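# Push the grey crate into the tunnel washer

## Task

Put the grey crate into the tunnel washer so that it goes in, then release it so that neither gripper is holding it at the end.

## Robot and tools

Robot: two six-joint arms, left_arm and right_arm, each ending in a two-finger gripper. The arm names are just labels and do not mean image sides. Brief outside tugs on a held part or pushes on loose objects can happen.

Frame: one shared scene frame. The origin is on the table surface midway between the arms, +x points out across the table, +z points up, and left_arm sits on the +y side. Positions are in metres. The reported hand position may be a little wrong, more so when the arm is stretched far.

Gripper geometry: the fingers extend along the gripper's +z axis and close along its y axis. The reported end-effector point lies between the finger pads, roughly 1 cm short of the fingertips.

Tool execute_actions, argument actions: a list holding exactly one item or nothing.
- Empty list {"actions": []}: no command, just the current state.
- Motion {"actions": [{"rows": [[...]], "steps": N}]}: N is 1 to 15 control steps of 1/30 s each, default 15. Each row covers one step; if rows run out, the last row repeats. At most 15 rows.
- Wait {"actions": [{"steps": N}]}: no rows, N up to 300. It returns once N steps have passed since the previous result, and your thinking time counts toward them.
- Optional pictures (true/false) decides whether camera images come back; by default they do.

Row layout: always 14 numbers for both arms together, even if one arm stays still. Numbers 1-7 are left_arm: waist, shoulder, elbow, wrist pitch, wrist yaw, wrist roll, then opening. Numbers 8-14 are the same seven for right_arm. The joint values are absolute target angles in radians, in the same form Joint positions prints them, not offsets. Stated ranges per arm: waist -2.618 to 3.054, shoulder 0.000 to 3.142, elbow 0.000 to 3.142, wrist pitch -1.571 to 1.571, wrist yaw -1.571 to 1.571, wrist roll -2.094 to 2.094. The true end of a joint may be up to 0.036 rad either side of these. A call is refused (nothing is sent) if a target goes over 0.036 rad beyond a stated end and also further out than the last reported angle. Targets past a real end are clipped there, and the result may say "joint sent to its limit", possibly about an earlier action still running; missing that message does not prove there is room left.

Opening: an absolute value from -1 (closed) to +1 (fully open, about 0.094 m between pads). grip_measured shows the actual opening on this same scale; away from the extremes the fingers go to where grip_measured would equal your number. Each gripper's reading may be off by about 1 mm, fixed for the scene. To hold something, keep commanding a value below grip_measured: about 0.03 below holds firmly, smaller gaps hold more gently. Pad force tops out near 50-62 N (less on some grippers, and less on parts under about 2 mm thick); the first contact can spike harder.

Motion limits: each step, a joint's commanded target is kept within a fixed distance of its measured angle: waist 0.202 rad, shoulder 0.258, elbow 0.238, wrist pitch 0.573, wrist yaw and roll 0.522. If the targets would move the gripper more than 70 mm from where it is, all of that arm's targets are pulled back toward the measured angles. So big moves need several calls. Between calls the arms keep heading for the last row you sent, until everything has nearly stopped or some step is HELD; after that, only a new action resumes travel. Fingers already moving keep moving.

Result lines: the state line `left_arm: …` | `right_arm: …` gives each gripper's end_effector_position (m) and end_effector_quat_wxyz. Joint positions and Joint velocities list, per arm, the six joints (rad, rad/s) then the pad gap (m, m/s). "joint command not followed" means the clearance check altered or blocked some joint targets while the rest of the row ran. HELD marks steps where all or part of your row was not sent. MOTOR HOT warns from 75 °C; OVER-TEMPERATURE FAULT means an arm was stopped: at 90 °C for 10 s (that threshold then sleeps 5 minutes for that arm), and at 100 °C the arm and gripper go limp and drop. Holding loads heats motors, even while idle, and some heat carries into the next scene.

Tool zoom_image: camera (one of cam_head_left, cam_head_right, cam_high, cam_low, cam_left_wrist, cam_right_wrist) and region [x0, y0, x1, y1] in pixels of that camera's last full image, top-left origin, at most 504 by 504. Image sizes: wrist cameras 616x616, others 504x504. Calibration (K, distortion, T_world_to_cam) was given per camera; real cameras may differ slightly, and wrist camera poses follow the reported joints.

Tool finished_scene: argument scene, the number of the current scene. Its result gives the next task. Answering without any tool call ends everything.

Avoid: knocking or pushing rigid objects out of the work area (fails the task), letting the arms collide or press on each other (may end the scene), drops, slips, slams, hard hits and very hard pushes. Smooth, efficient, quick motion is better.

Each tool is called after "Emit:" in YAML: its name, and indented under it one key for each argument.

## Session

Emit:
execute_actions:
  actions: []

Scene clock: 0.00 s of 4200.00 s.
left_arm: end_effector_position=(+0.0553, +0.1165, +0.1566) grip_measured=+1.000 end_effector_quat_wxyz=(+0.002, +0.212, +0.977, +0.033) | right_arm: end_effector_position=(-0.0109, -0.5894, +0.1281) grip_measured=+1.000 end_effector_quat_wxyz=(+0.124, +0.934, +0.315, +0.116)
Joint positions: left_arm=[-1.575  1.489  1.34  -1.484 -0.021 -1.104  0.094] | right_arm=[-1.771  1.43   1.134 -1.155 -0.32   0.791  0.094]
Joint velocities: left_arm=[-0.012 -0.002  0.012 -0.066  0.007  0.007  0.   ] | right_arm=[-0.007 -0.002  0.007 -0.007 -0.051 -0.022  0.   ]
Motor temperatures (°C, as the motors report them): left_arm=[27 35 30 36 26 25] | right_arm=[26 33 33 36 26 27]
camera_calibration (this result's frames):
cam_left_wrist: T_world_to_cam=[[-0.193057, -0.980102, -0.046136, 0.127872], [-0.817228, 0.134597, 0.560377, -0.0290247], [-0.543017, 0.145889, -0.826952, 0.253188], [0, 0, 0, 1]] pos_world=[0.138452, 0.0922972, 0.231539]
cam_right_wrist: T_world_to_cam=[[-0.654895, 0.681835, -0.325905, 0.438009], [0.322984, 0.642409, 0.694977, 0.309643], [0.683223, 0.349875, -0.640932, 0.421256], [0, 0, 0, 1]] pos_world=[-0.100972, -0.644954, 0.197551]

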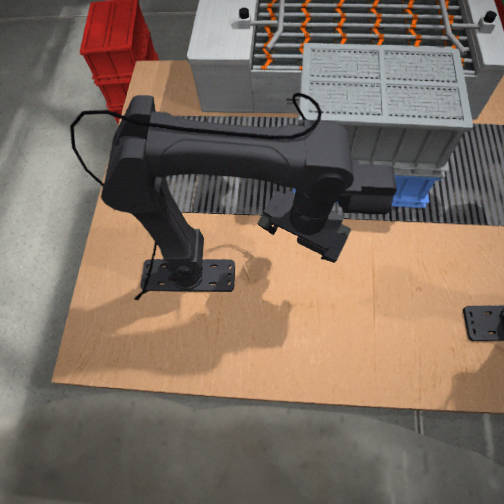

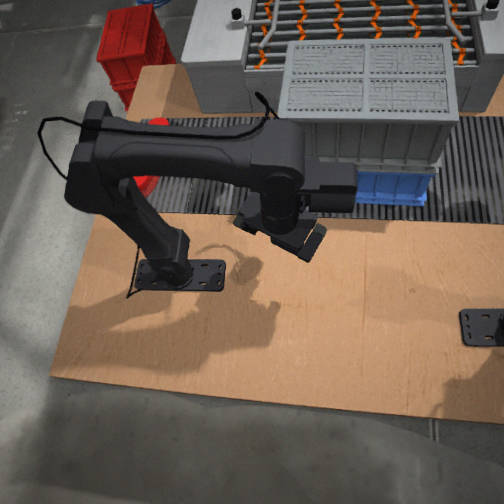

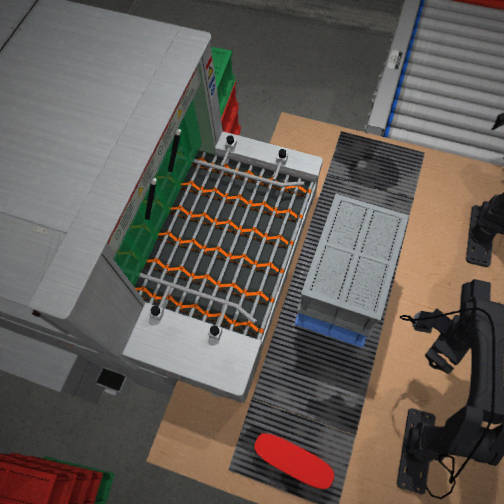

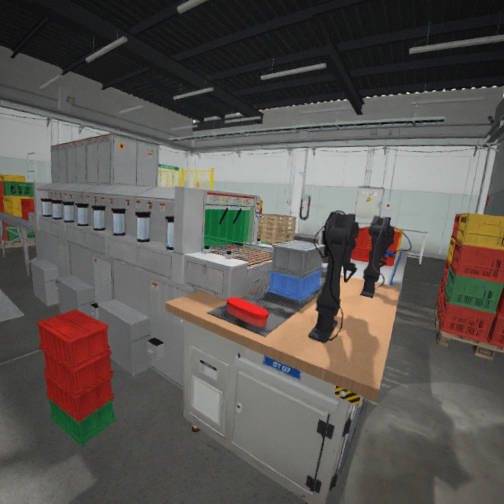

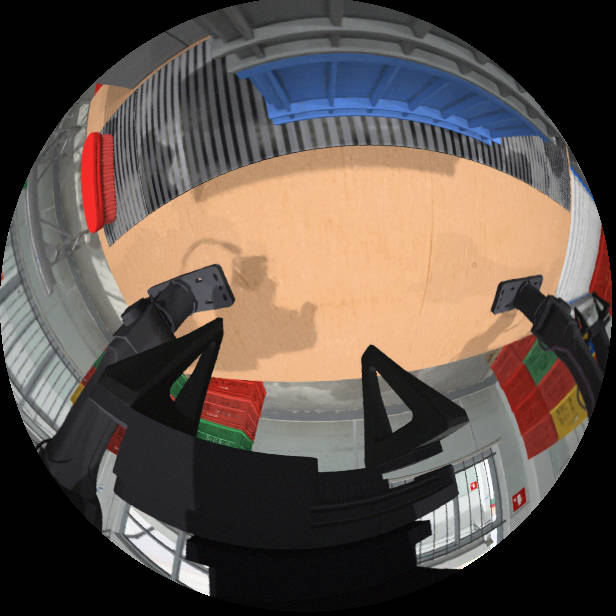

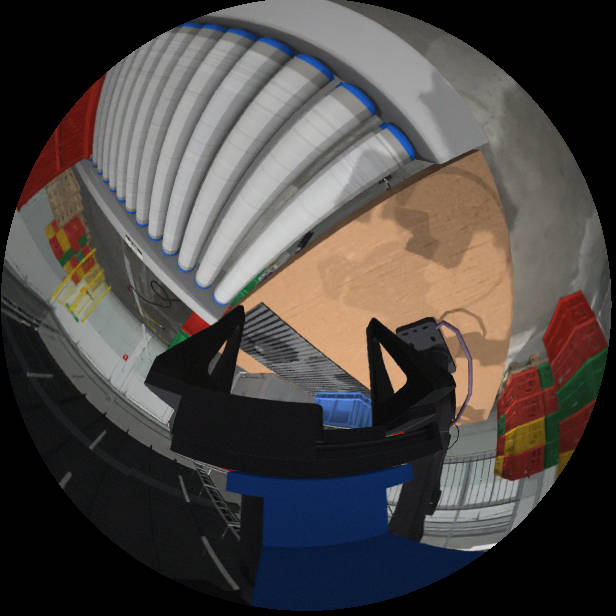

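Emit:
zoom_image:
  camera: "cam_head_right"
  region: [252, 0, 504, 252]

Emit:
zoom_image:
  camera: "cam_high"
  region: [250, 160, 450, 360]

Emit:
zoom_image:
  camera: "cam_low"
  region: [220, 200, 360, 340]

Emit:
zoom_image:
  camera: "cam_head_left"
  region: [252, 0, 504, 252]

Region (252, 0, 504, 252) of cam_head_right's 504x504 image, scaled by 2.000, with more detail than that image has.

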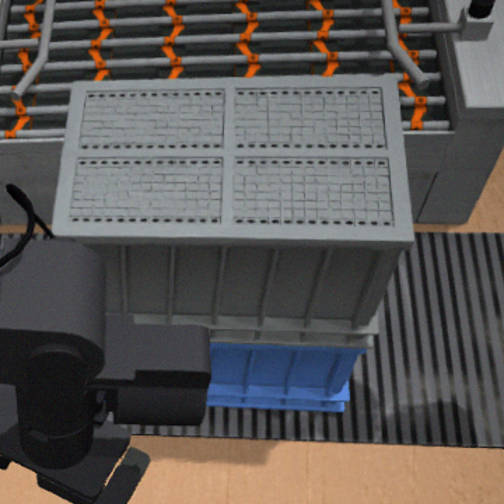

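Region (250, 160, 450, 360) of cam_high's 504x504 image, scaled by 2.520, with more detail than that image has.

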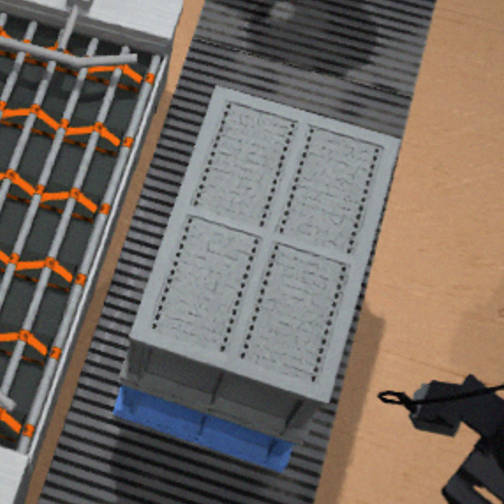

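Region (220, 200, 360, 340) of cam_low's 504x504 image, scaled by 3.600, with more detail than that image has.

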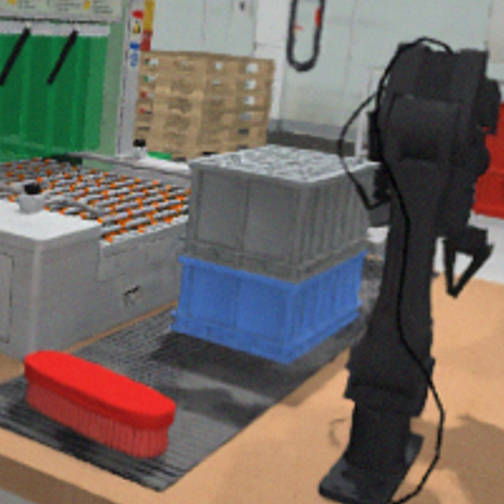

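Region (252, 0, 504, 252) of cam_head_left's 504x504 image, scaled by 2.000, with more detail than that image has.

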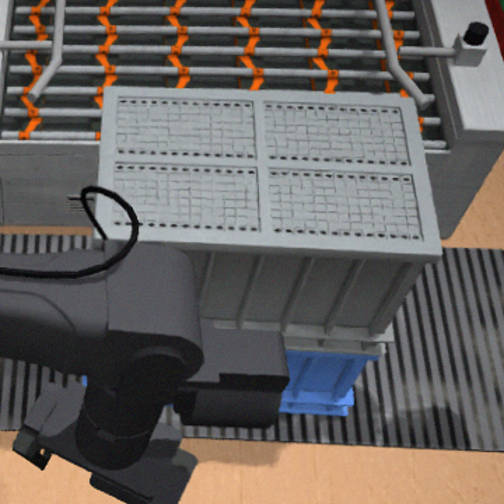

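Emit:
execute_actions:
  actions:
    - {"rows":[[-1.575,1.487,1.340,-1.484,-0.021,-1.105,0.9,-1.770,1.428,1.134,-1.155,-0.320,0.793,0.9],[-1.575,1.480,1.339,-1.484,-0.021,-1.109,0.8,-1.767,1.423,1.133,-1.155,-0.320,0.800,0.8],[-1.575,1.470,1.337,-1.484,-0.021,-1.115,0.7,-1.761,1.415,1.132,-1.155,-0.320,0.810,0.7],[-1.575,1.456,1.334,-1.484,-0.021,-1.124,0.6,-1.754,1.403,1.130,-1.155,-0.320,0.825,0.6],[-1.575,1.438,1.331,-1.484,-0.021,-1.135,0.5,-1.744,1.389,1.127,-1.155,-0.320,0.843,0.5],[-1.575,1.418,1.327,-1.484,-0.021,-1.149,0.4,-1.733,1.373,1.124,-1.153,-0.320,0.865,0.4],[-1.573,1.395,1.323,-1.484,-0.021,-1.164,0.3,-1.719,1.355,1.121,-1.147,-0.320,0.891,0.3],[-1.566,1.371,1.317,-1.484,-0.021,-1.181,0.2,-1.703,1.336,1.117,-1.137,-0.320,0.920,0.2],[-1.556,1.346,1.311,-1.484,-0.021,-1.200,0.1,-1.686,1.316,1.112,-1.123,-0.320,0.952,0.1],[-1.541,1.321,1.305,-1.484,-0.021,-1.221,0.0,-1.666,1.296,1.108,-1.105,-0.320,0.986,0.0],[-1.523,1.297,1.297,-1.484,-0.021,-1.243,-0.1,-1.645,1.277,1.102,-1.082,-0.320,1.022,-0.1],[-1.500,1.275,1.289,-1.484,-0.021,-1.265,-0.2,-1.622,1.259,1.096,-1.056,-0.320,1.060,-0.2],[-1.474,1.254,1.281,-1.484,-0.021,-1.289,-0.2,-1.597,1.243,1.090,-1.026,-0.320,1.100,-0.2],[-1.444,1.236,1.272,-1.484,-0.021,-1.313,-0.2,-1.570,1.229,1.083,-0.991,-0.320,1.140,-0.2],[-1.410,1.222,1.262,-1.484,-0.021,-1.338,-0.2,-1.542,1.217,1.076,-0.953,-0.320,1.181,-0.2]],"steps":15}
  pictures: false

Emit:
execute_actions:
  actions:
    - {"rows":[[-1.374,1.212,1.251,-1.484,-0.021,-1.362,-0.2,-1.512,1.209,1.068,-0.913,-0.320,1.222,-0.2],[-1.334,1.205,1.241,-1.484,-0.021,-1.386,-0.2,-1.481,1.204,1.060,-0.872,-0.320,1.262,-0.2],[-1.291,1.203,1.229,-1.484,-0.021,-1.410,-0.2,-1.449,1.202,1.051,-0.832,-0.320,1.302,-0.2],[-1.246,1.203,1.217,-1.482,-0.021,-1.432,-0.2,-1.415,1.202,1.042,-0.792,-0.320,1.340,-0.2],[-1.199,1.203,1.205,-1.474,-0.021,-1.454,-0.2,-1.380,1.202,1.033,-0.751,-0.320,1.376,-0.2],[-1.150,1.203,1.192,-1.462,-0.021,-1.475,-0.2,-1.344,1.202,1.023,-0.711,-0.321,1.410,-0.2],[-1.100,1.203,1.179,-1.445,-0.021,-1.494,-0.2,-1.307,1.202,1.013,-0.670,-0.325,1.442,-0.2],[-1.048,1.203,1.165,-1.423,-0.021,-1.511,-0.2,-1.270,1.202,1.003,-0.630,-0.332,1.471,-0.2],[-0.995,1.203,1.151,-1.397,-0.021,-1.526,-0.2,-1.231,1.202,0.993,-0.590,-0.341,1.497,-0.2],[-0.941,1.203,1.136,-1.365,-0.021,-1.540,-0.2,-1.192,1.202,0.982,-0.549,-0.353,1.519,-0.2],[-0.887,1.203,1.121,-1.329,-0.021,-1.551,-0.2,-1.152,1.202,0.971,-0.509,-0.367,1.537,-0.2],[-0.833,1.203,1.106,-1.287,-0.021,-1.560,-0.2,-1.112,1.202,0.959,-0.469,-0.384,1.552,-0.2],[-0.779,1.203,1.091,-1.241,-0.021,-1.566,-0.2,-1.071,1.202,0.948,-0.428,-0.402,1.563,-0.2],[-0.726,1.203,1.075,-1.193,-0.021,-1.570,-0.2,-1.030,1.202,0.936,-0.388,-0.423,1.569,-0.2],[-0.674,1.203,1.059,-1.144,-0.021,-1.571,-0.2,-0.990,1.202,0.924,-0.347,-0.446,1.571,-0.2]],"steps":15}
  pictures: false

Emit:
execute_actions:
  actions:
    - {"rows":[[-0.624,1.203,1.043,-1.096,-0.021,-1.571,-0.2,-0.949,1.202,0.912,-0.307,-0.471,1.571,-0.2],[-0.575,1.203,1.027,-1.047,-0.021,-1.571,-0.2,-0.908,1.202,0.900,-0.267,-0.498,1.571,-0.2],[-0.528,1.203,1.011,-0.999,-0.021,-1.571,-0.2,-0.867,1.202,0.888,-0.226,-0.526,1.571,-0.2],[-0.483,1.203,0.995,-0.950,-0.021,-1.571,-0.2,-0.827,1.202,0.876,-0.186,-0.555,1.571,-0.2],[-0.440,1.203,0.978,-0.902,-0.021,-1.571,-0.2,-0.787,1.202,0.863,-0.146,-0.586,1.571,-0.2],[-0.400,1.203,0.962,-0.853,-0.021,-1.571,-0.2,-0.748,1.202,0.851,-0.105,-0.618,1.571,-0.2],[-0.364,1.203,0.945,-0.805,-0.021,-1.571,-0.2,-0.709,1.202,0.839,-0.065,-0.650,1.571,-0.2],[-0.330,1.203,0.928,-0.756,-0.021,-1.571,-0.2,-0.672,1.202,0.826,-0.024,-0.684,1.571,-0.2],[-0.300,1.203,0.912,-0.708,-0.021,-1.571,-0.2,-0.635,1.202,0.814,0.016,-0.717,1.571,-0.2],[-0.274,1.203,0.896,-0.659,-0.021,-1.571,-0.2,-0.599,1.202,0.802,0.056,-0.751,1.571,-0.2],[-0.251,1.203,0.880,-0.611,-0.019,-1.571,-0.2,-0.564,1.202,0.790,0.097,-0.785,1.571,-0.2],[-0.233,1.203,0.864,-0.562,-0.012,-1.571,-0.2,-0.530,1.202,0.778,0.137,-0.818,1.571,-0.2],[-0.218,1.203,0.848,-0.514,-0.002,-1.571,-0.2,-0.498,1.202,0.766,0.178,-0.852,1.571,-0.2],[-0.208,1.203,0.832,-0.465,0.013,-1.571,-0.2,-0.467,1.202,0.754,0.218,-0.884,1.571,-0.2],[-0.201,1.203,0.817,-0.417,0.031,-1.571,-0.2,-0.437,1.202,0.743,0.258,-0.916,1.571,-0.2]],"steps":15}
  pictures: false

Emit:
execute_actions:
  actions:
    - {"rows":[[-0.199,1.203,0.802,-0.368,0.054,-1.571,-0.2,-0.409,1.202,0.731,0.299,-0.947,1.571,-0.2],[-0.199,1.203,0.787,-0.320,0.080,-1.571,-0.2,-0.382,1.202,0.720,0.339,-0.976,1.571,-0.2],[-0.199,1.203,0.772,-0.271,0.109,-1.571,-0.2,-0.357,1.202,0.710,0.379,-1.004,1.571,-0.2],[-0.199,1.203,0.758,-0.222,0.141,-1.571,-0.2,-0.334,1.202,0.699,0.420,-1.031,1.571,-0.2],[-0.199,1.203,0.744,-0.174,0.176,-1.571,-0.2,-0.313,1.202,0.689,0.460,-1.056,1.571,-0.2],[-0.199,1.203,0.731,-0.125,0.213,-1.571,-0.2,-0.293,1.202,0.679,0.498,-1.079,1.571,-0.2],[-0.199,1.203,0.718,-0.077,0.253,-1.571,-0.2,-0.276,1.202,0.669,0.533,-1.100,1.571,-0.2],[-0.199,1.203,0.706,-0.028,0.294,-1.571,-0.2,-0.260,1.202,0.660,0.563,-1.118,1.571,-0.2],[-0.199,1.203,0.694,0.020,0.336,-1.571,-0.2,-0.246,1.202,0.651,0.589,-1.135,1.571,-0.2],[-0.199,1.203,0.682,0.069,0.379,-1.571,-0.2,-0.235,1.202,0.642,0.612,-1.149,1.571,-0.2],[-0.199,1.203,0.672,0.117,0.423,-1.571,-0.2,-0.225,1.202,0.634,0.630,-1.161,1.571,-0.2],[-0.199,1.203,0.661,0.166,0.466,-1.571,-0.2,-0.218,1.202,0.626,0.644,-1.170,1.571,-0.2],[-0.199,1.203,0.651,0.214,0.509,-1.571,-0.2,-0.212,1.202,0.619,0.654,-1.177,1.571,-0.2],[-0.199,1.203,0.642,0.263,0.551,-1.571,-0.2,-0.209,1.202,0.612,0.660,-1.181,1.571,-0.2],[-0.199,1.203,0.634,0.311,0.592,-1.571,-0.2,-0.208,1.202,0.606,0.662,-1.182,1.571,-0.2]],"steps":15}
  pictures: false

Emit:
execute_actions:
  actions:
    - {"rows":[[-0.199,1.203,0.626,0.360,0.632,-1.571,-0.2,-0.208,1.202,0.600,0.662,-1.182,1.571,-0.2],[-0.199,1.203,0.618,0.408,0.669,-1.571,-0.2,-0.208,1.202,0.594,0.662,-1.182,1.571,-0.2],[-0.199,1.203,0.612,0.454,0.704,-1.571,-0.2,-0.208,1.202,0.590,0.662,-1.182,1.571,-0.2],[-0.199,1.203,0.606,0.496,0.736,-1.571,-0.2,-0.208,1.202,0.585,0.662,-1.182,1.571,-0.2],[-0.199,1.203,0.600,0.532,0.765,-1.571,-0.2,-0.208,1.202,0.581,0.662,-1.182,1.571,-0.2],[-0.199,1.203,0.596,0.564,0.791,-1.571,-0.2,-0.208,1.202,0.578,0.662,-1.182,1.571,-0.2],[-0.199,1.203,0.592,0.590,0.814,-1.571,-0.2,-0.208,1.202,0.575,0.662,-1.182,1.571,-0.2],[-0.199,1.203,0.589,0.612,0.832,-1.571,-0.2,-0.208,1.202,0.572,0.662,-1.182,1.571,-0.2],[-0.199,1.203,0.586,0.629,0.847,-1.571,-0.2,-0.208,1.202,0.570,0.662,-1.182,1.571,-0.2],[-0.199,1.203,0.584,0.641,0.857,-1.571,-0.2,-0.208,1.202,0.569,0.662,-1.182,1.571,-0.2],[-0.199,1.203,0.583,0.649,0.864,-1.571,-0.2,-0.208,1.202,0.568,0.662,-1.182,1.571,-0.2],[-0.199,1.203,0.583,0.651,0.866,-1.571,-0.2,-0.208,1.202,0.568,0.662,-1.182,1.571,-0.2]],"steps":15}
  pictures: false

Emit:
execute_actions:
  actions:
    - {"steps":15}

Scene clock: 60.50 s of 4200.00 s.
left_arm: end_effector_position=(+0.0756, +0.1391, +0.1924) grip_measured=-0.197 end_effector_quat_wxyz=(+0.022, +0.091, +0.994, -0.060) | right_arm: end_effector_position=(+0.0362, -0.5907, +0.1668) grip_measured=-0.198 end_effector_quat_wxyz=(+0.208, +0.925, +0.298, +0.108)
Joint positions: left_arm=[-1.47   1.262  1.298 -1.48  -0.014 -1.242  0.038] | right_arm=[-1.595  1.253  1.1   -1.064 -0.319  1.034  0.038]
Joint velocities: left_arm=[ 0.857 -0.632 -0.232  0.022  0.051 -0.608  0.   ] | right_arm=[ 0.755 -0.476 -0.168  0.74   0.007  0.945 -0.002]
Motor temperatures (°C, as the motors report them): left_arm=[27 36 31 34 26 25] | right_arm=[26 35 36 34 27 27]
Steps of this call (steps 1 to 1800: nothing new was sent; steps 1801 to 1815: all 15 steps of this action). Readings (joint positions):
1801: left_arm=[-1.575 1.489 1.340 -1.484 -0.021 -1.104] | right_arm=[-1.771 1.430 1.134 -1.155 -0.320 0.791]
1802: left_arm=[-1.575 1.489 1.340 -1.484 -0.021 -1.104] | right_arm=[-1.771 1.430 1.134 -1.155 -0.320 0.792]
1804: left_arm=[-1.575 1.488 1.340 -1.484 -0.021 -1.105] | right_arm=[-1.771 1.430 1.134 -1.155 -0.320 0.798]
1808: left_arm=[-1.575 1.446 1.336 -1.481 -0.020 -1.130] | right_arm=[-1.739 1.397 1.131 -1.151 -0.320 0.845]
1815: the state above

Scene clock: 61.00 s of 4200.00 s.
left_arm: end_effector_position=(+0.2058, +0.2093, +0.1525) grip_measured=-0.197 end_effector_quat_wxyz=(+0.040, -0.389, +0.918, -0.069) | right_arm: end_effector_position=(+0.2124, -0.5814, +0.1954) grip_measured=-0.199 end_effector_quat_wxyz=(+0.327, +0.840, +0.348, +0.259)
Joint positions: left_arm=[-0.766  1.212  1.099 -1.3   -0.012 -1.523  0.038] | right_arm=[-1.064  1.215  0.954 -0.515 -0.374  1.503  0.038]
Joint velocities: left_arm=[ 1.507 -0.027 -0.462  1.062 -0.022 -0.315 -0.001] | right_arm=[ 1.16   0.007 -0.325  1.209 -0.447  0.462 -0.   ]
Motor temperatures (°C, as the motors report them): left_arm=[27 36 31 34 26 25] | right_arm=[26 34 36 34 27 27]
Steps of this call (steps 1 to 15: all 15 steps of this action). Readings (joint positions):
1: left_arm=[-1.437 1.243 1.290 -1.480 -0.014 -1.264] | right_arm=[-1.567 1.239 1.094 -1.038 -0.319 1.070]
2: left_arm=[-1.402 1.228 1.281 -1.480 -0.014 -1.285] | right_arm=[-1.539 1.228 1.088 -1.008 -0.319 1.106]
4: left_arm=[-1.323 1.213 1.260 -1.480 -0.013 -1.330] | right_arm=[-1.477 1.216 1.073 -0.941 -0.319 1.181]
8: left_arm=[-1.137 1.212 1.203 -1.464 -0.013 -1.416] | right_arm=[-1.339 1.215 1.032 -0.791 -0.321 1.325]
15: the state above

Scene clock: 61.50 s of 4200.00 s.
left_arm: end_effector_position=(+0.3532, +0.2958, +0.1306) grip_measured=-0.197 end_effector_quat_wxyz=(+0.190, -0.611, +0.735, -0.222) | right_arm: end_effector_position=(+0.3511, -0.3608, +0.2457) grip_measured=-0.199 end_effector_quat_wxyz=(+0.281, +0.527, +0.590, +0.544)
Joint positions: left_arm=[-0.222  1.212  0.856 -0.621 -0.004 -1.563  0.038] | right_arm=[-0.492  1.215  0.772  0.085 -0.771  1.568  0.038]
Joint velocities: left_arm=[ 0.315  0.002 -0.466  1.385  0.139 -0.022  0.   ] | right_arm=[ 0.891 -0.017 -0.33   1.15  -0.901 -0.066  0.   ]
Motor temperatures (°C, as the motors report them): left_arm=[27 36 31 34 26 25] | right_arm=[26 34 36 34 27 27]
Steps of this call (steps 1 to 15: all 15 steps of this action). Readings (joint positions):
1: left_arm=[-0.713 1.212 1.084 -1.261 -0.012 -1.530] | right_arm=[-1.024 1.215 0.942 -0.475 -0.390 1.517]
2: left_arm=[-0.662 1.212 1.068 -1.220 -0.012 -1.537] | right_arm=[-0.982 1.215 0.931 -0.435 -0.408 1.527]
4: left_arm=[-0.564 1.212 1.036 -1.134 -0.012 -1.546] | right_arm=[-0.901 1.215 0.907 -0.354 -0.450 1.543]
8: left_arm=[-0.394 1.212 0.971 -0.951 -0.014 -1.556] | right_arm=[-0.741 1.215 0.857 -0.194 -0.554 1.559]
15: the state above

Scene clock: 62.00 s of 4200.00 s.
left_arm: end_effector_position=(+0.4018, +0.2187, +0.1868) grip_measured=-0.197 end_effector_quat_wxyz=(+0.203, -0.451, +0.704, -0.509) | right_arm: end_effector_position=(+0.3056, -0.2122, +0.2803) grip_measured=-0.199 end_effector_quat_wxyz=(+0.211, +0.212, +0.675, +0.675)
Joint positions: left_arm=[-0.206  1.212  0.661  0.099  0.419 -1.567  0.038] | right_arm=[-0.219  1.215  0.629  0.586 -1.13   1.572  0.038]
Joint velocities: left_arm=[-0.007  0.007 -0.271  1.399  1.165  0.037  0.002] | right_arm=[ 0.09  -0.002 -0.208  0.505 -0.344  0.037  0.   ]
Motor temperatures (°C, as the motors report them): left_arm=[27 36 31 34 26 25] | right_arm=[26 34 36 34 27 27]
Steps of this call (steps 1 to 15: all 15 steps of this action). Readings (joint positions):
1: left_arm=[-0.213 1.212 0.841 -0.574 0.004 -1.563] | right_arm=[-0.462 1.215 0.761 0.124 -0.803 1.569]
2: left_arm=[-0.208 1.212 0.825 -0.526 0.017 -1.564] | right_arm=[-0.433 1.215 0.749 0.164 -0.835 1.569]
4: left_arm=[-0.206 1.212 0.795 -0.430 0.052 -1.564] | right_arm=[-0.379 1.215 0.727 0.243 -0.896 1.570]
8: left_arm=[-0.206 1.212 0.739 -0.238 0.159 -1.565] | right_arm=[-0.293 1.215 0.686 0.399 -1.005 1.571]
15: the state above

Scene clock: 62.50 s of 4200.00 s.
left_arm: end_effector_position=(+0.3691, +0.1648, +0.2719) grip_measured=-0.197 end_effector_quat_wxyz=(+0.201, -0.206, +0.679, -0.675) | right_arm: end_effector_position=(+0.2948, -0.2065, +0.2699) grip_measured=-0.199 end_effector_quat_wxyz=(+0.199, +0.194, +0.679, +0.680)
Joint positions: left_arm=[-0.206  1.212  0.599  0.602  0.826 -1.567  0.038] | right_arm=[-0.216  1.215  0.578  0.646 -1.17   1.572  0.038]
Joint velocities: left_arm=[-0.012 -0.007 -0.012  0.344  0.271 -0.007  0.001] | right_arm=[-0.007 -0.017  0.007 -0.007 -0.051 -0.022 -0.001]
Motor temperatures (°C, as the motors report them): left_arm=[27 36 31 34 26 25] | right_arm=[26 34 36 34 27 27]
Steps of this call (steps 1 to 15: all 15 steps of this action). Readings (joint positions):
1: left_arm=[-0.206 1.212 0.653 0.147 0.459 -1.567] | right_arm=[-0.216 1.215 0.622 0.600 -1.140 1.572]
2: left_arm=[-0.206 1.212 0.644 0.195 0.498 -1.567] | right_arm=[-0.216 1.215 0.616 0.610 -1.146 1.572]
4: left_arm=[-0.206 1.212 0.630 0.290 0.574 -1.567] | right_arm=[-0.216 1.215 0.604 0.625 -1.156 1.572]
8: left_arm=[-0.206 1.212 0.611 0.455 0.706 -1.567] | right_arm=[-0.216 1.215 0.587 0.638 -1.165 1.572]
15: the state above

Scene clock: 63.00 s of 4200.00 s.
left_arm: end_effector_position=(+0.3641, +0.1617, +0.2778) grip_measured=-0.197 end_effector_quat_wxyz=(+0.201, -0.184, +0.677, -0.683) | right_arm: end_effector_position=(+0.2947, -0.2065, +0.2703) grip_measured=-0.199 end_effector_quat_wxyz=(+0.200, +0.192, +0.679, +0.680)
Joint positions: left_arm=[-0.206  1.212  0.598  0.637  0.858 -1.568  0.038] | right_arm=[-0.216  1.215  0.578  0.65  -1.171  1.572  0.038]
Joint velocities: left_arm=[ 0.002 -0.007 -0.002 -0.022  0.11   0.007 -0.001] | right_arm=[-0.002  0.007  0.002  0.066  0.022  0.022 -0.001]
Motor temperatures (°C, as the motors report them): left_arm=[27 36 31 34 26 25] | right_arm=[26 34 36 34 27 27]
Steps of this call (steps 1 to 15: the robot went on to your last target). Readings (joint positions):
1: left_arm=[-0.206 1.212 0.599 0.610 0.833 -1.568] | right_arm=[-0.216 1.215 0.578 0.647 -1.170 1.572]
2: left_arm=[-0.206 1.212 0.599 0.616 0.838 -1.568] | right_arm=[-0.216 1.215 0.578 0.647 -1.171 1.572]
4: left_arm=[-0.206 1.212 0.599 0.625 0.846 -1.568] | right_arm=[-0.216 1.215 0.578 0.648 -1.171 1.572]
8: left_arm=[-0.206 1.212 0.598 0.633 0.854 -1.568] | right_arm=[-0.216 1.215 0.578 0.649 -1.171 1.572]
15: the state above
camera_calibration (this result's frames):
cam_left_wrist: T_world_to_cam=[[0.161492, 0.139615, 0.976948, -0.35702], [-0.986168, 0.0602765, 0.154402, 0.335647], [-0.0373302, -0.98837, 0.147418, 0.243092], [0, 0, 0, 1]] pos_world=[0.397735, 0.269878, 0.261129]
cam_right_wrist: T_world_to_cam=[[0.126253, -0.0658905, -0.989807, 0.218282], [-0.979918, -0.163528, -0.114106, 0.302343], [-0.154343, 0.984336, -0.0852132, 0.397196], [0, 0, 0, 1]] pos_world=[0.330017, -0.327149, 0.284403]

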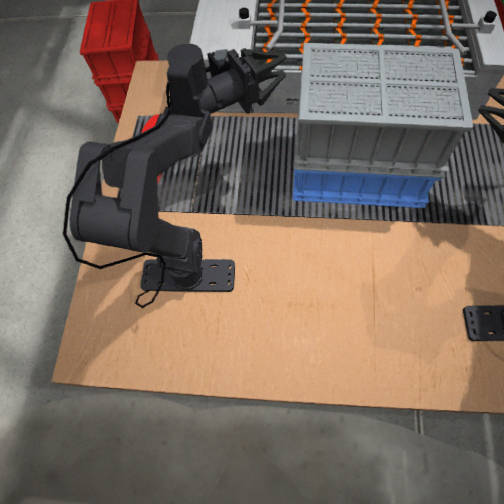

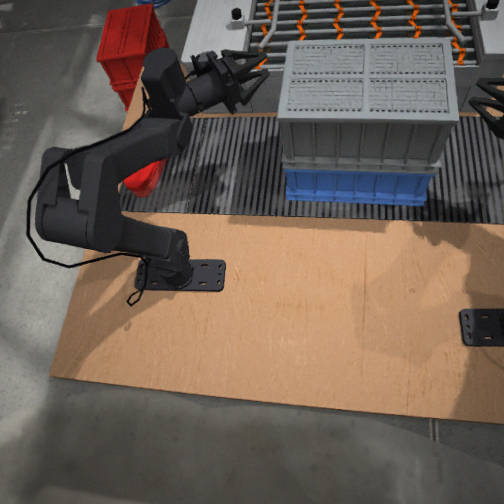

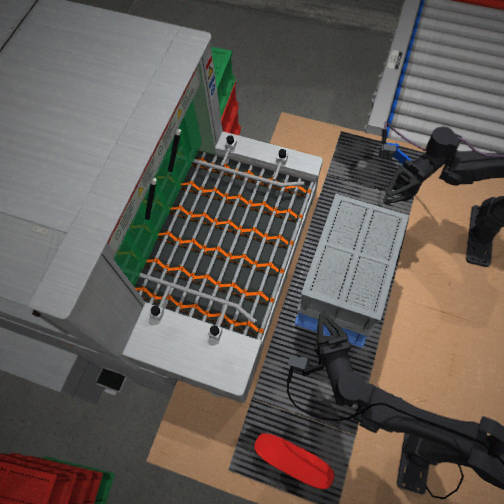

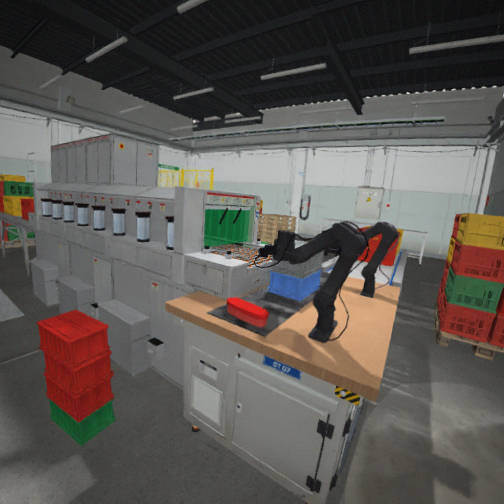

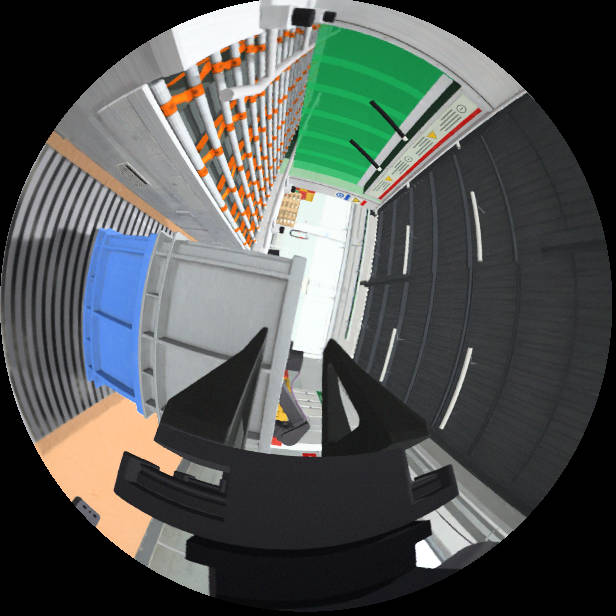

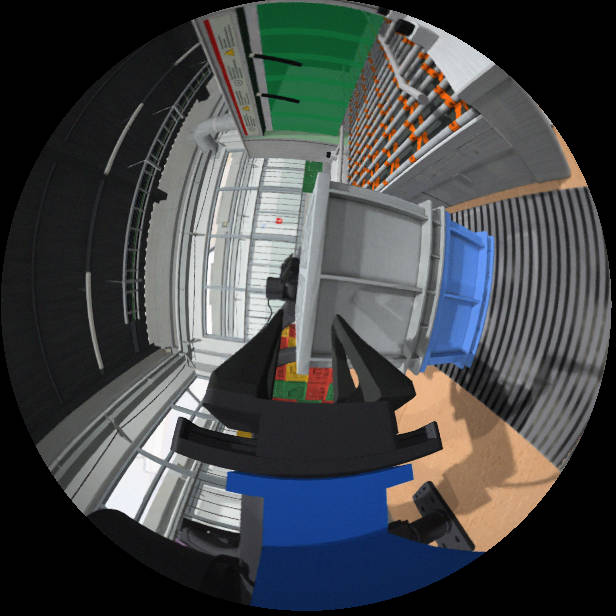

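Emit:
execute_actions:
  actions: []

Scene clock: 80.37 s of 4200.00 s.
left_arm: end_effector_position=(+0.3639, +0.1616, +0.2780) grip_measured=-0.197 end_effector_quat_wxyz=(+0.200, -0.184, +0.677, -0.684) | right_arm: end_effector_position=(+0.2946, -0.2064, +0.2703) grip_measured=-0.199 end_effector_quat_wxyz=(+0.200, +0.192, +0.679, +0.680)
Joint positions: left_arm=[-0.206  1.212  0.598  0.638  0.859 -1.568  0.038] | right_arm=[-0.216  1.215  0.578  0.65  -1.172  1.572  0.038]
Joint velocities: left_arm=[ 0.007  0.002  0.002 -0.037  0.066  0.007 -0.   ] | right_arm=[-0.002 -0.012  0.012  0.037  0.037  0.037  0.002]
Motor temperatures (°C, as the motors report them): left_arm=[27 36 31 37 26 25] | right_arm=[26 34 35 36 27 27]
Steps of this call (steps 1 to 15: the robot went on to your last target; steps 16 to 521: nothing new was sent). Readings (joint positions):
1: left_arm=[-0.206 1.212 0.598 0.637 0.859 -1.568] | right_arm=[-0.216 1.215 0.578 0.650 -1.172 1.572]
2: left_arm=[-0.206 1.212 0.598 0.637 0.859 -1.568] | right_arm=[-0.216 1.215 0.578 0.650 -1.172 1.572]
4: left_arm=[-0.206 1.212 0.598 0.638 0.859 -1.568] | right_arm=[-0.216 1.215 0.578 0.650 -1.172 1.572]
8: left_arm=[-0.206 1.212 0.598 0.638 0.859 -1.568] | right_arm=[-0.216 1.215 0.578 0.650 -1.172 1.572]
521: the state above
All arms were judged still, so your last target was given up. Only a new action makes them travel on or press farther. Fingers that are still opening or closing keep moving.
camera_calibration (this result's frames):
cam_left_wrist: T_world_to_cam=[[0.160544, 0.139585, 0.977109, -0.356876], [-0.986272, 0.0614291, 0.153275, 0.33561], [-0.0386282, -0.988303, 0.147531, 0.24338], [0, 0, 0, 1]] pos_world=[0.397699, 0.269731, 0.26136]
cam_right_wrist: T_world_to_cam=[[0.126277, -0.065847, -0.989807, 0.218293], [-0.979855, -0.163903, -0.114104, 0.302197], [-0.154719, 0.984276, -0.0852177, 0.397251], [0, 0, 0, 1]] pos_world=[0.330006, -0.3271, 0.284402]

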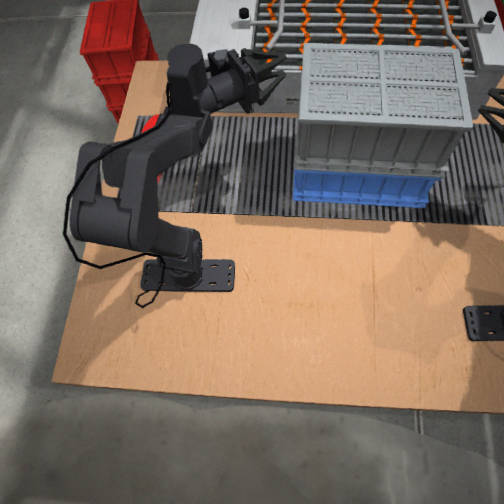

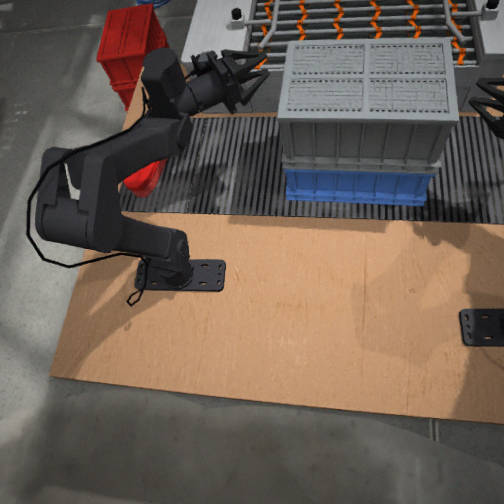

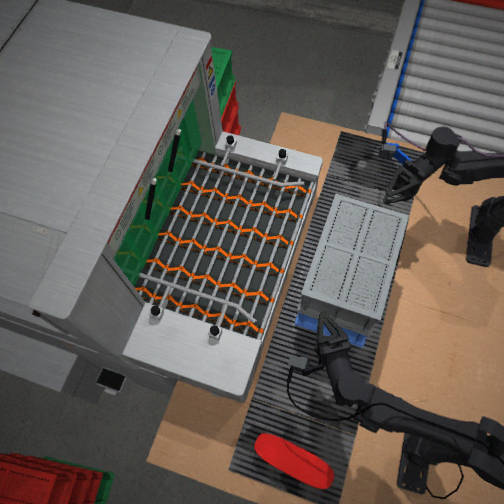

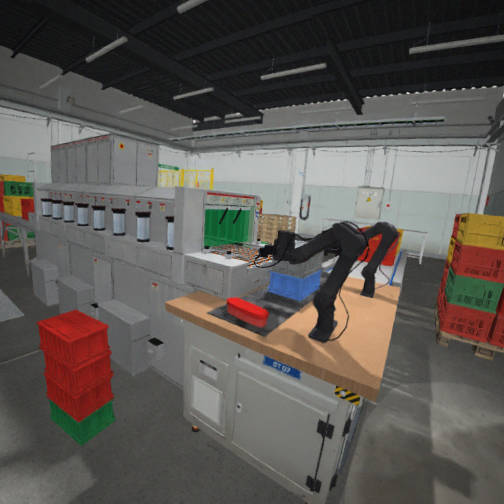

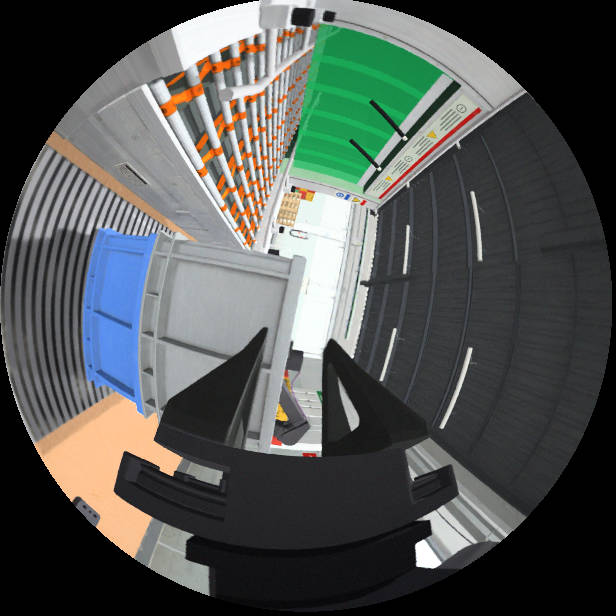

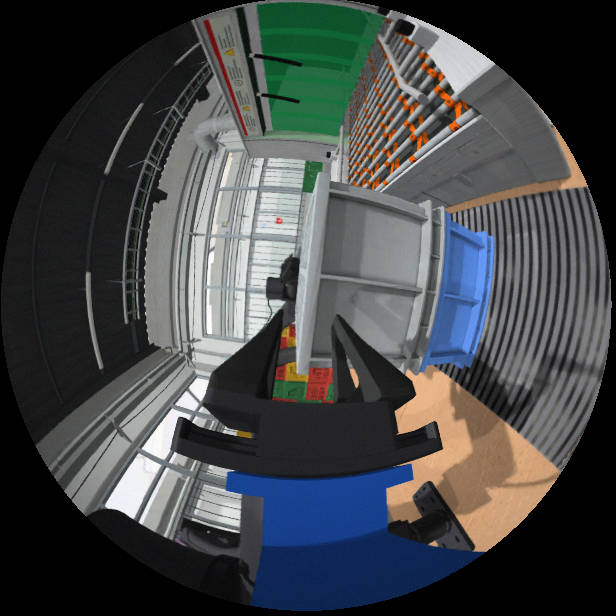

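Emit:
execute_actions:
  actions:
    - {"rows": [[-0.2071,1.2163,0.5836,0.651,0.8456,-1.571,-0.2,-0.2069,1.202,0.5679,0.6608,-1.1555,1.571,-0.2],[-0.2102,1.2172,0.5852,0.651,0.8386,-1.571,-0.2,-0.2037,1.2019,0.5678,0.6599,-1.1483,1.571,-0.2],[-0.2153,1.2186,0.5879,0.651,0.8298,-1.571,-0.2,-0.1985,1.2017,0.5675,0.6588,-1.1394,1.571,-0.2],[-0.2223,1.2206,0.5916,0.651,0.8196,-1.571,-0.2,-0.1913,1.2014,0.567,0.6575,-1.1289,1.571,-0.2],[-0.231,1.2231,0.5962,0.651,0.808,-1.571,-0.2,-0.1824,1.2011,0.5665,0.656,-1.1172,1.571,-0.2],[-0.2412,1.226,0.6015,0.651,0.7956,-1.571,-0.2,-0.1719,1.2008,0.5659,0.6544,-1.1045,1.571,-0.2],[-0.2527,1.2292,0.6076,0.651,0.7825,-1.571,-0.2,-0.1602,1.2004,0.5653,0.6527,-1.0912,1.571,-0.2],[-0.2651,1.2328,0.6141,0.651,0.769,-1.571,-0.2,-0.1475,1.1999,0.5645,0.651,-1.0775,1.571,-0.2],[-0.2781,1.2365,0.621,0.6524,0.7555,-1.571,-0.2,-0.1342,1.1995,0.5638,0.6493,-1.0638,1.571,-0.2],[-0.2915,1.2403,0.628,0.6538,0.7424,-1.571,-0.2,-0.1205,1.199,0.563,0.6476,-1.0505,1.571,-0.2],[-0.3049,1.244,0.6305,0.6551,0.73,-1.571,-0.2,-0.1068,1.1985,0.5622,0.646,-1.0378,1.571,-0.2],[-0.3179,1.2477,0.6329,0.6563,0.7184,-1.571,-0.2,-0.0935,1.1981,0.5615,0.6445,-1.0261,1.571,-0.2],[-0.3303,1.2513,0.6353,0.6574,0.7082,-1.571,-0.2,-0.0808,1.1976,0.5607,0.6432,-1.0156,1.571,-0.2],[-0.3418,1.2545,0.6374,0.6583,0.6994,-1.571,-0.2,-0.0691,1.1972,0.5601,0.6421,-1.0067,1.571,-0.2],[-0.352,1.2574,0.6393,0.659,0.6924,-1.571,-0.2,-0.0586,1.1969,0.5595,0.6412,-0.9995,1.571,-0.2]], "steps": 15}
  pictures: false

Emit:
execute_actions:
  actions:
    - {"rows": [[-0.3607,1.2599,0.6409,0.6596,0.6872,-1.571,-0.2,-0.0497,1.1966,0.559,0.6405,-0.9943,1.571,-0.2],[-0.3677,1.2619,0.6423,0.6599,0.6841,-1.571,-0.2,-0.0425,1.1963,0.5585,0.6401,-0.9911,1.571,-0.2],[-0.3728,1.2633,0.6432,0.66,0.683,-1.571,-0.2,-0.0373,1.1961,0.5582,0.64,-0.99,1.571,-0.2],[-0.3759,1.2642,0.6438,0.66,0.683,-1.571,-0.2,-0.0341,1.196,0.5581,0.64,-0.99,1.571,-0.2],[-0.377,1.2645,0.644,0.66,0.683,-1.571,-0.2,-0.033,1.196,0.558,0.64,-0.99,1.571,-0.2]], "steps": 12}

Scene clock: 122.30 s of 4200.00 s.
left_arm: end_effector_position=(+0.3629, +0.1329, +0.2697) grip_measured=-0.197 end_effector_quat_wxyz=(+0.193, -0.191, +0.681, -0.680) | right_arm: end_effector_position=(+0.2959, -0.1756, +0.2705) grip_measured=-0.199 end_effector_quat_wxyz=(+0.197, +0.189, +0.679, +0.681)
Joint positions: left_arm=[-0.326  1.244  0.601  0.642  0.74  -1.568  0.038] | right_arm=[-0.086  1.215  0.578  0.649 -1.051  1.572  0.038]
Joint velocities: left_arm=[-0.335  0.139  0.076  0.051 -0.212 -0.066 -0.001] | right_arm=[ 0.344  0.012 -0.012 -0.007  0.256 -0.007  0.001]
Motor temperatures (°C, as the motors report them): left_arm=[27 35 31 39 26 25] | right_arm=[26 33 35 38 27 27]
Steps of this call (steps 1 to 1243: nothing new was sent; steps 1244 to 1258: all 15 steps of this action). Readings (joint positions):
1244: left_arm=[-0.206 1.212 0.598 0.638 0.858 -1.568] | right_arm=[-0.216 1.215 0.578 0.650 -1.171 1.572]
1245: left_arm=[-0.206 1.212 0.598 0.638 0.856 -1.568] | right_arm=[-0.216 1.215 0.578 0.650 -1.169 1.572]
1247: left_arm=[-0.207 1.212 0.598 0.638 0.847 -1.568] | right_arm=[-0.211 1.215 0.578 0.650 -1.159 1.572]
1251: left_arm=[-0.235 1.213 0.598 0.639 0.814 -1.568] | right_arm=[-0.178 1.215 0.578 0.650 -1.127 1.572]
1258: the state above

Scene clock: 122.70 s of 4200.00 s.
left_arm: end_effector_position=(+0.3637, +0.1232, +0.2727) grip_measured=-0.197 end_effector_quat_wxyz=(+0.197, -0.191, +0.679, -0.681) | right_arm: end_effector_position=(+0.2968, -0.1674, +0.2671) grip_measured=-0.199 end_effector_quat_wxyz=(+0.197, +0.196, +0.679, +0.680)
Joint positions: left_arm=[-0.367  1.255  0.615  0.646  0.693 -1.568  0.038] | right_arm=[-0.046  1.215  0.57   0.648 -1.001  1.572  0.038]
Joint velocities: left_arm=[-0.007  0.007  0.002 -0.037 -0.037 -0.066  0.   ] | right_arm=[-0.007 -0.007 -0.002 -0.007  0.007  0.037  0.001]
Motor temperatures (°C, as the motors report them): left_arm=[27 35 31 39 26 25] | right_arm=[26 33 35 38 27 27]
Steps of this call (steps 1 to 12: all 12 steps of this action). Readings (joint positions):
1: left_arm=[-0.336 1.249 0.604 0.642 0.731 -1.568] | right_arm=[-0.074 1.215 0.578 0.649 -1.042 1.572]
2: left_arm=[-0.346 1.251 0.608 0.642 0.723 -1.568] | right_arm=[-0.064 1.215 0.578 0.648 -1.035 1.572]
4: left_arm=[-0.360 1.254 0.613 0.644 0.712 -1.568] | right_arm=[-0.052 1.215 0.576 0.648 -1.021 1.572]
8: left_arm=[-0.367 1.255 0.615 0.645 0.698 -1.568] | right_arm=[-0.047 1.215 0.571 0.648 -1.006 1.572]
12: the state above
camera_calibration (this result's frames):
cam_left_wrist: T_world_to_cam=[[0.176541, 0.138918, 0.974441, -0.351276], [-0.983822, 0.0555349, 0.170323, 0.333783], [-0.0304545, -0.988745, 0.146475, 0.203592], [0, 0, 0, 1]] pos_world=[0.396598, 0.231563, 0.255625]
cam_right_wrist: T_world_to_cam=[[0.116971, -0.0638649, -0.99108, 0.220859], [-0.980945, -0.163307, -0.105251, 0.308371], [-0.155129, 0.984506, -0.0817502, 0.358119], [0, 0, 0, 1]] pos_world=[0.332215, -0.288106, 0.280621]

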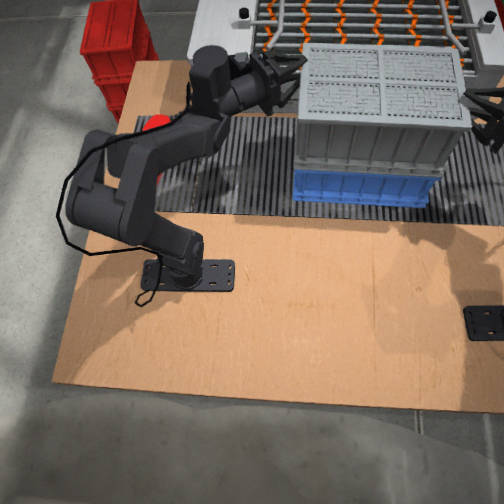

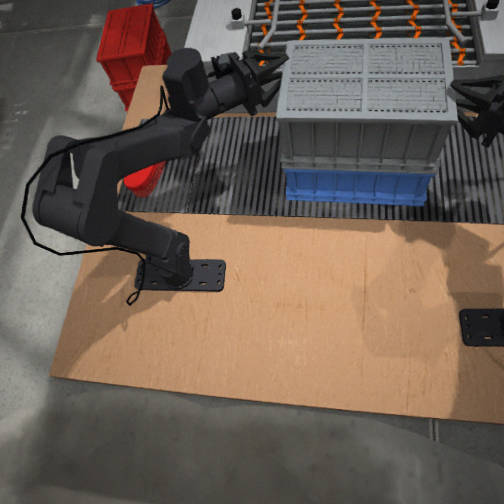

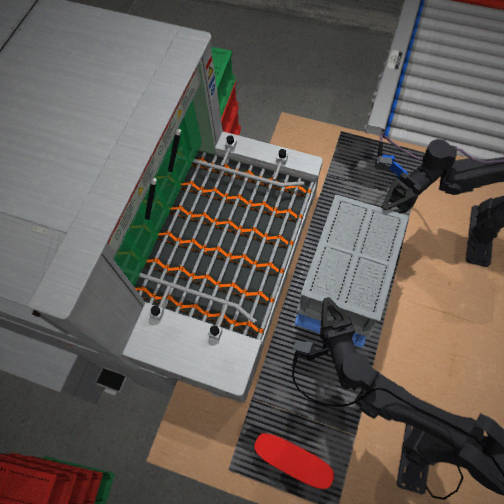

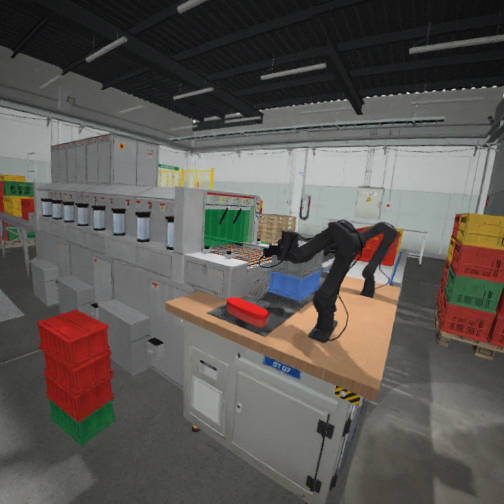

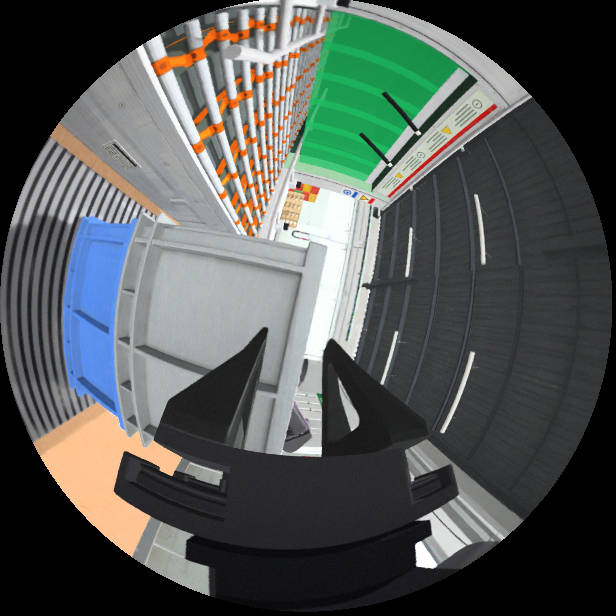

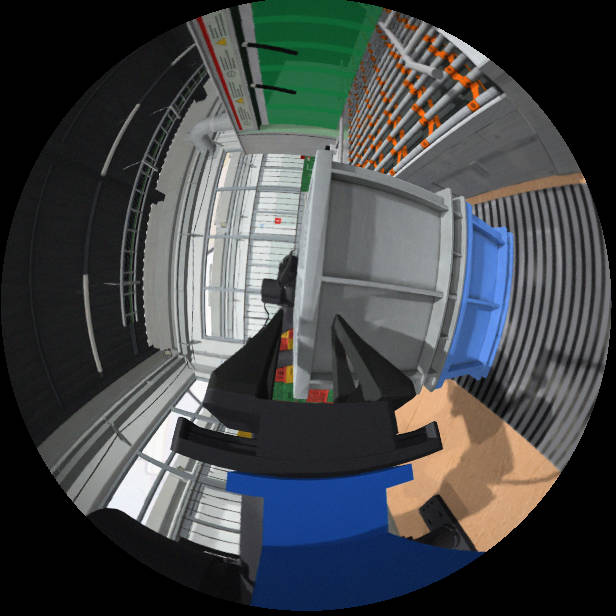

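Emit:
zoom_image:
  camera: "cam_head_right"
  region: [220, 30, 340, 130]

Emit:
zoom_image:
  camera: "cam_head_right"
  region: [400, 40, 504, 140]

Emit:
zoom_image:
  camera: "cam_high"
  region: [290, 170, 430, 360]

Region (220, 30, 340, 130) of cam_head_right's 504x504 image, scaled by 4.200, with more detail than that image has.

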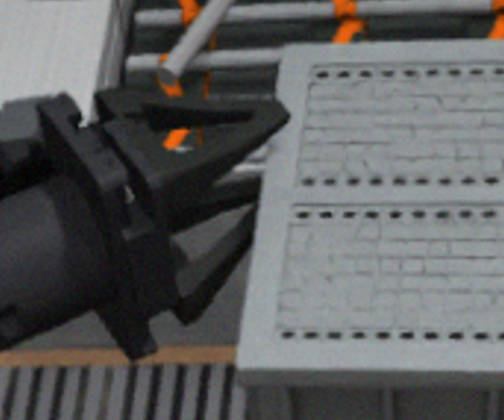

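Region (400, 40, 504, 140) of cam_head_right's 504x504 image, scaled by 4.846, with more detail than that image has; it fills the top 485 rows of this view, and the rest is white.

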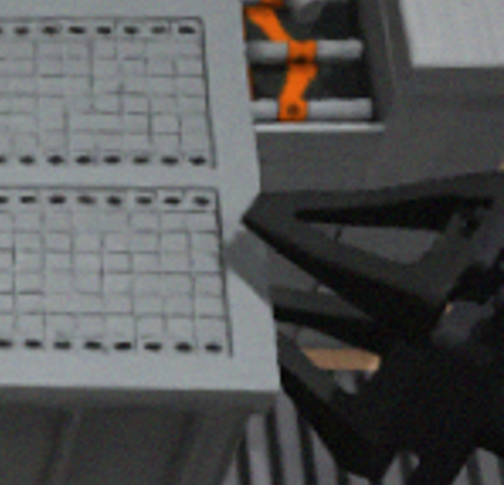

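Region (290, 170, 430, 360) of cam_high's 504x504 image, scaled by 2.653, with more detail than that image has; it fills the left 371 columns of this view, and the rest is white.

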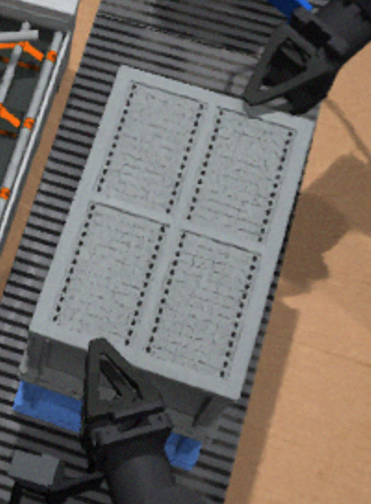

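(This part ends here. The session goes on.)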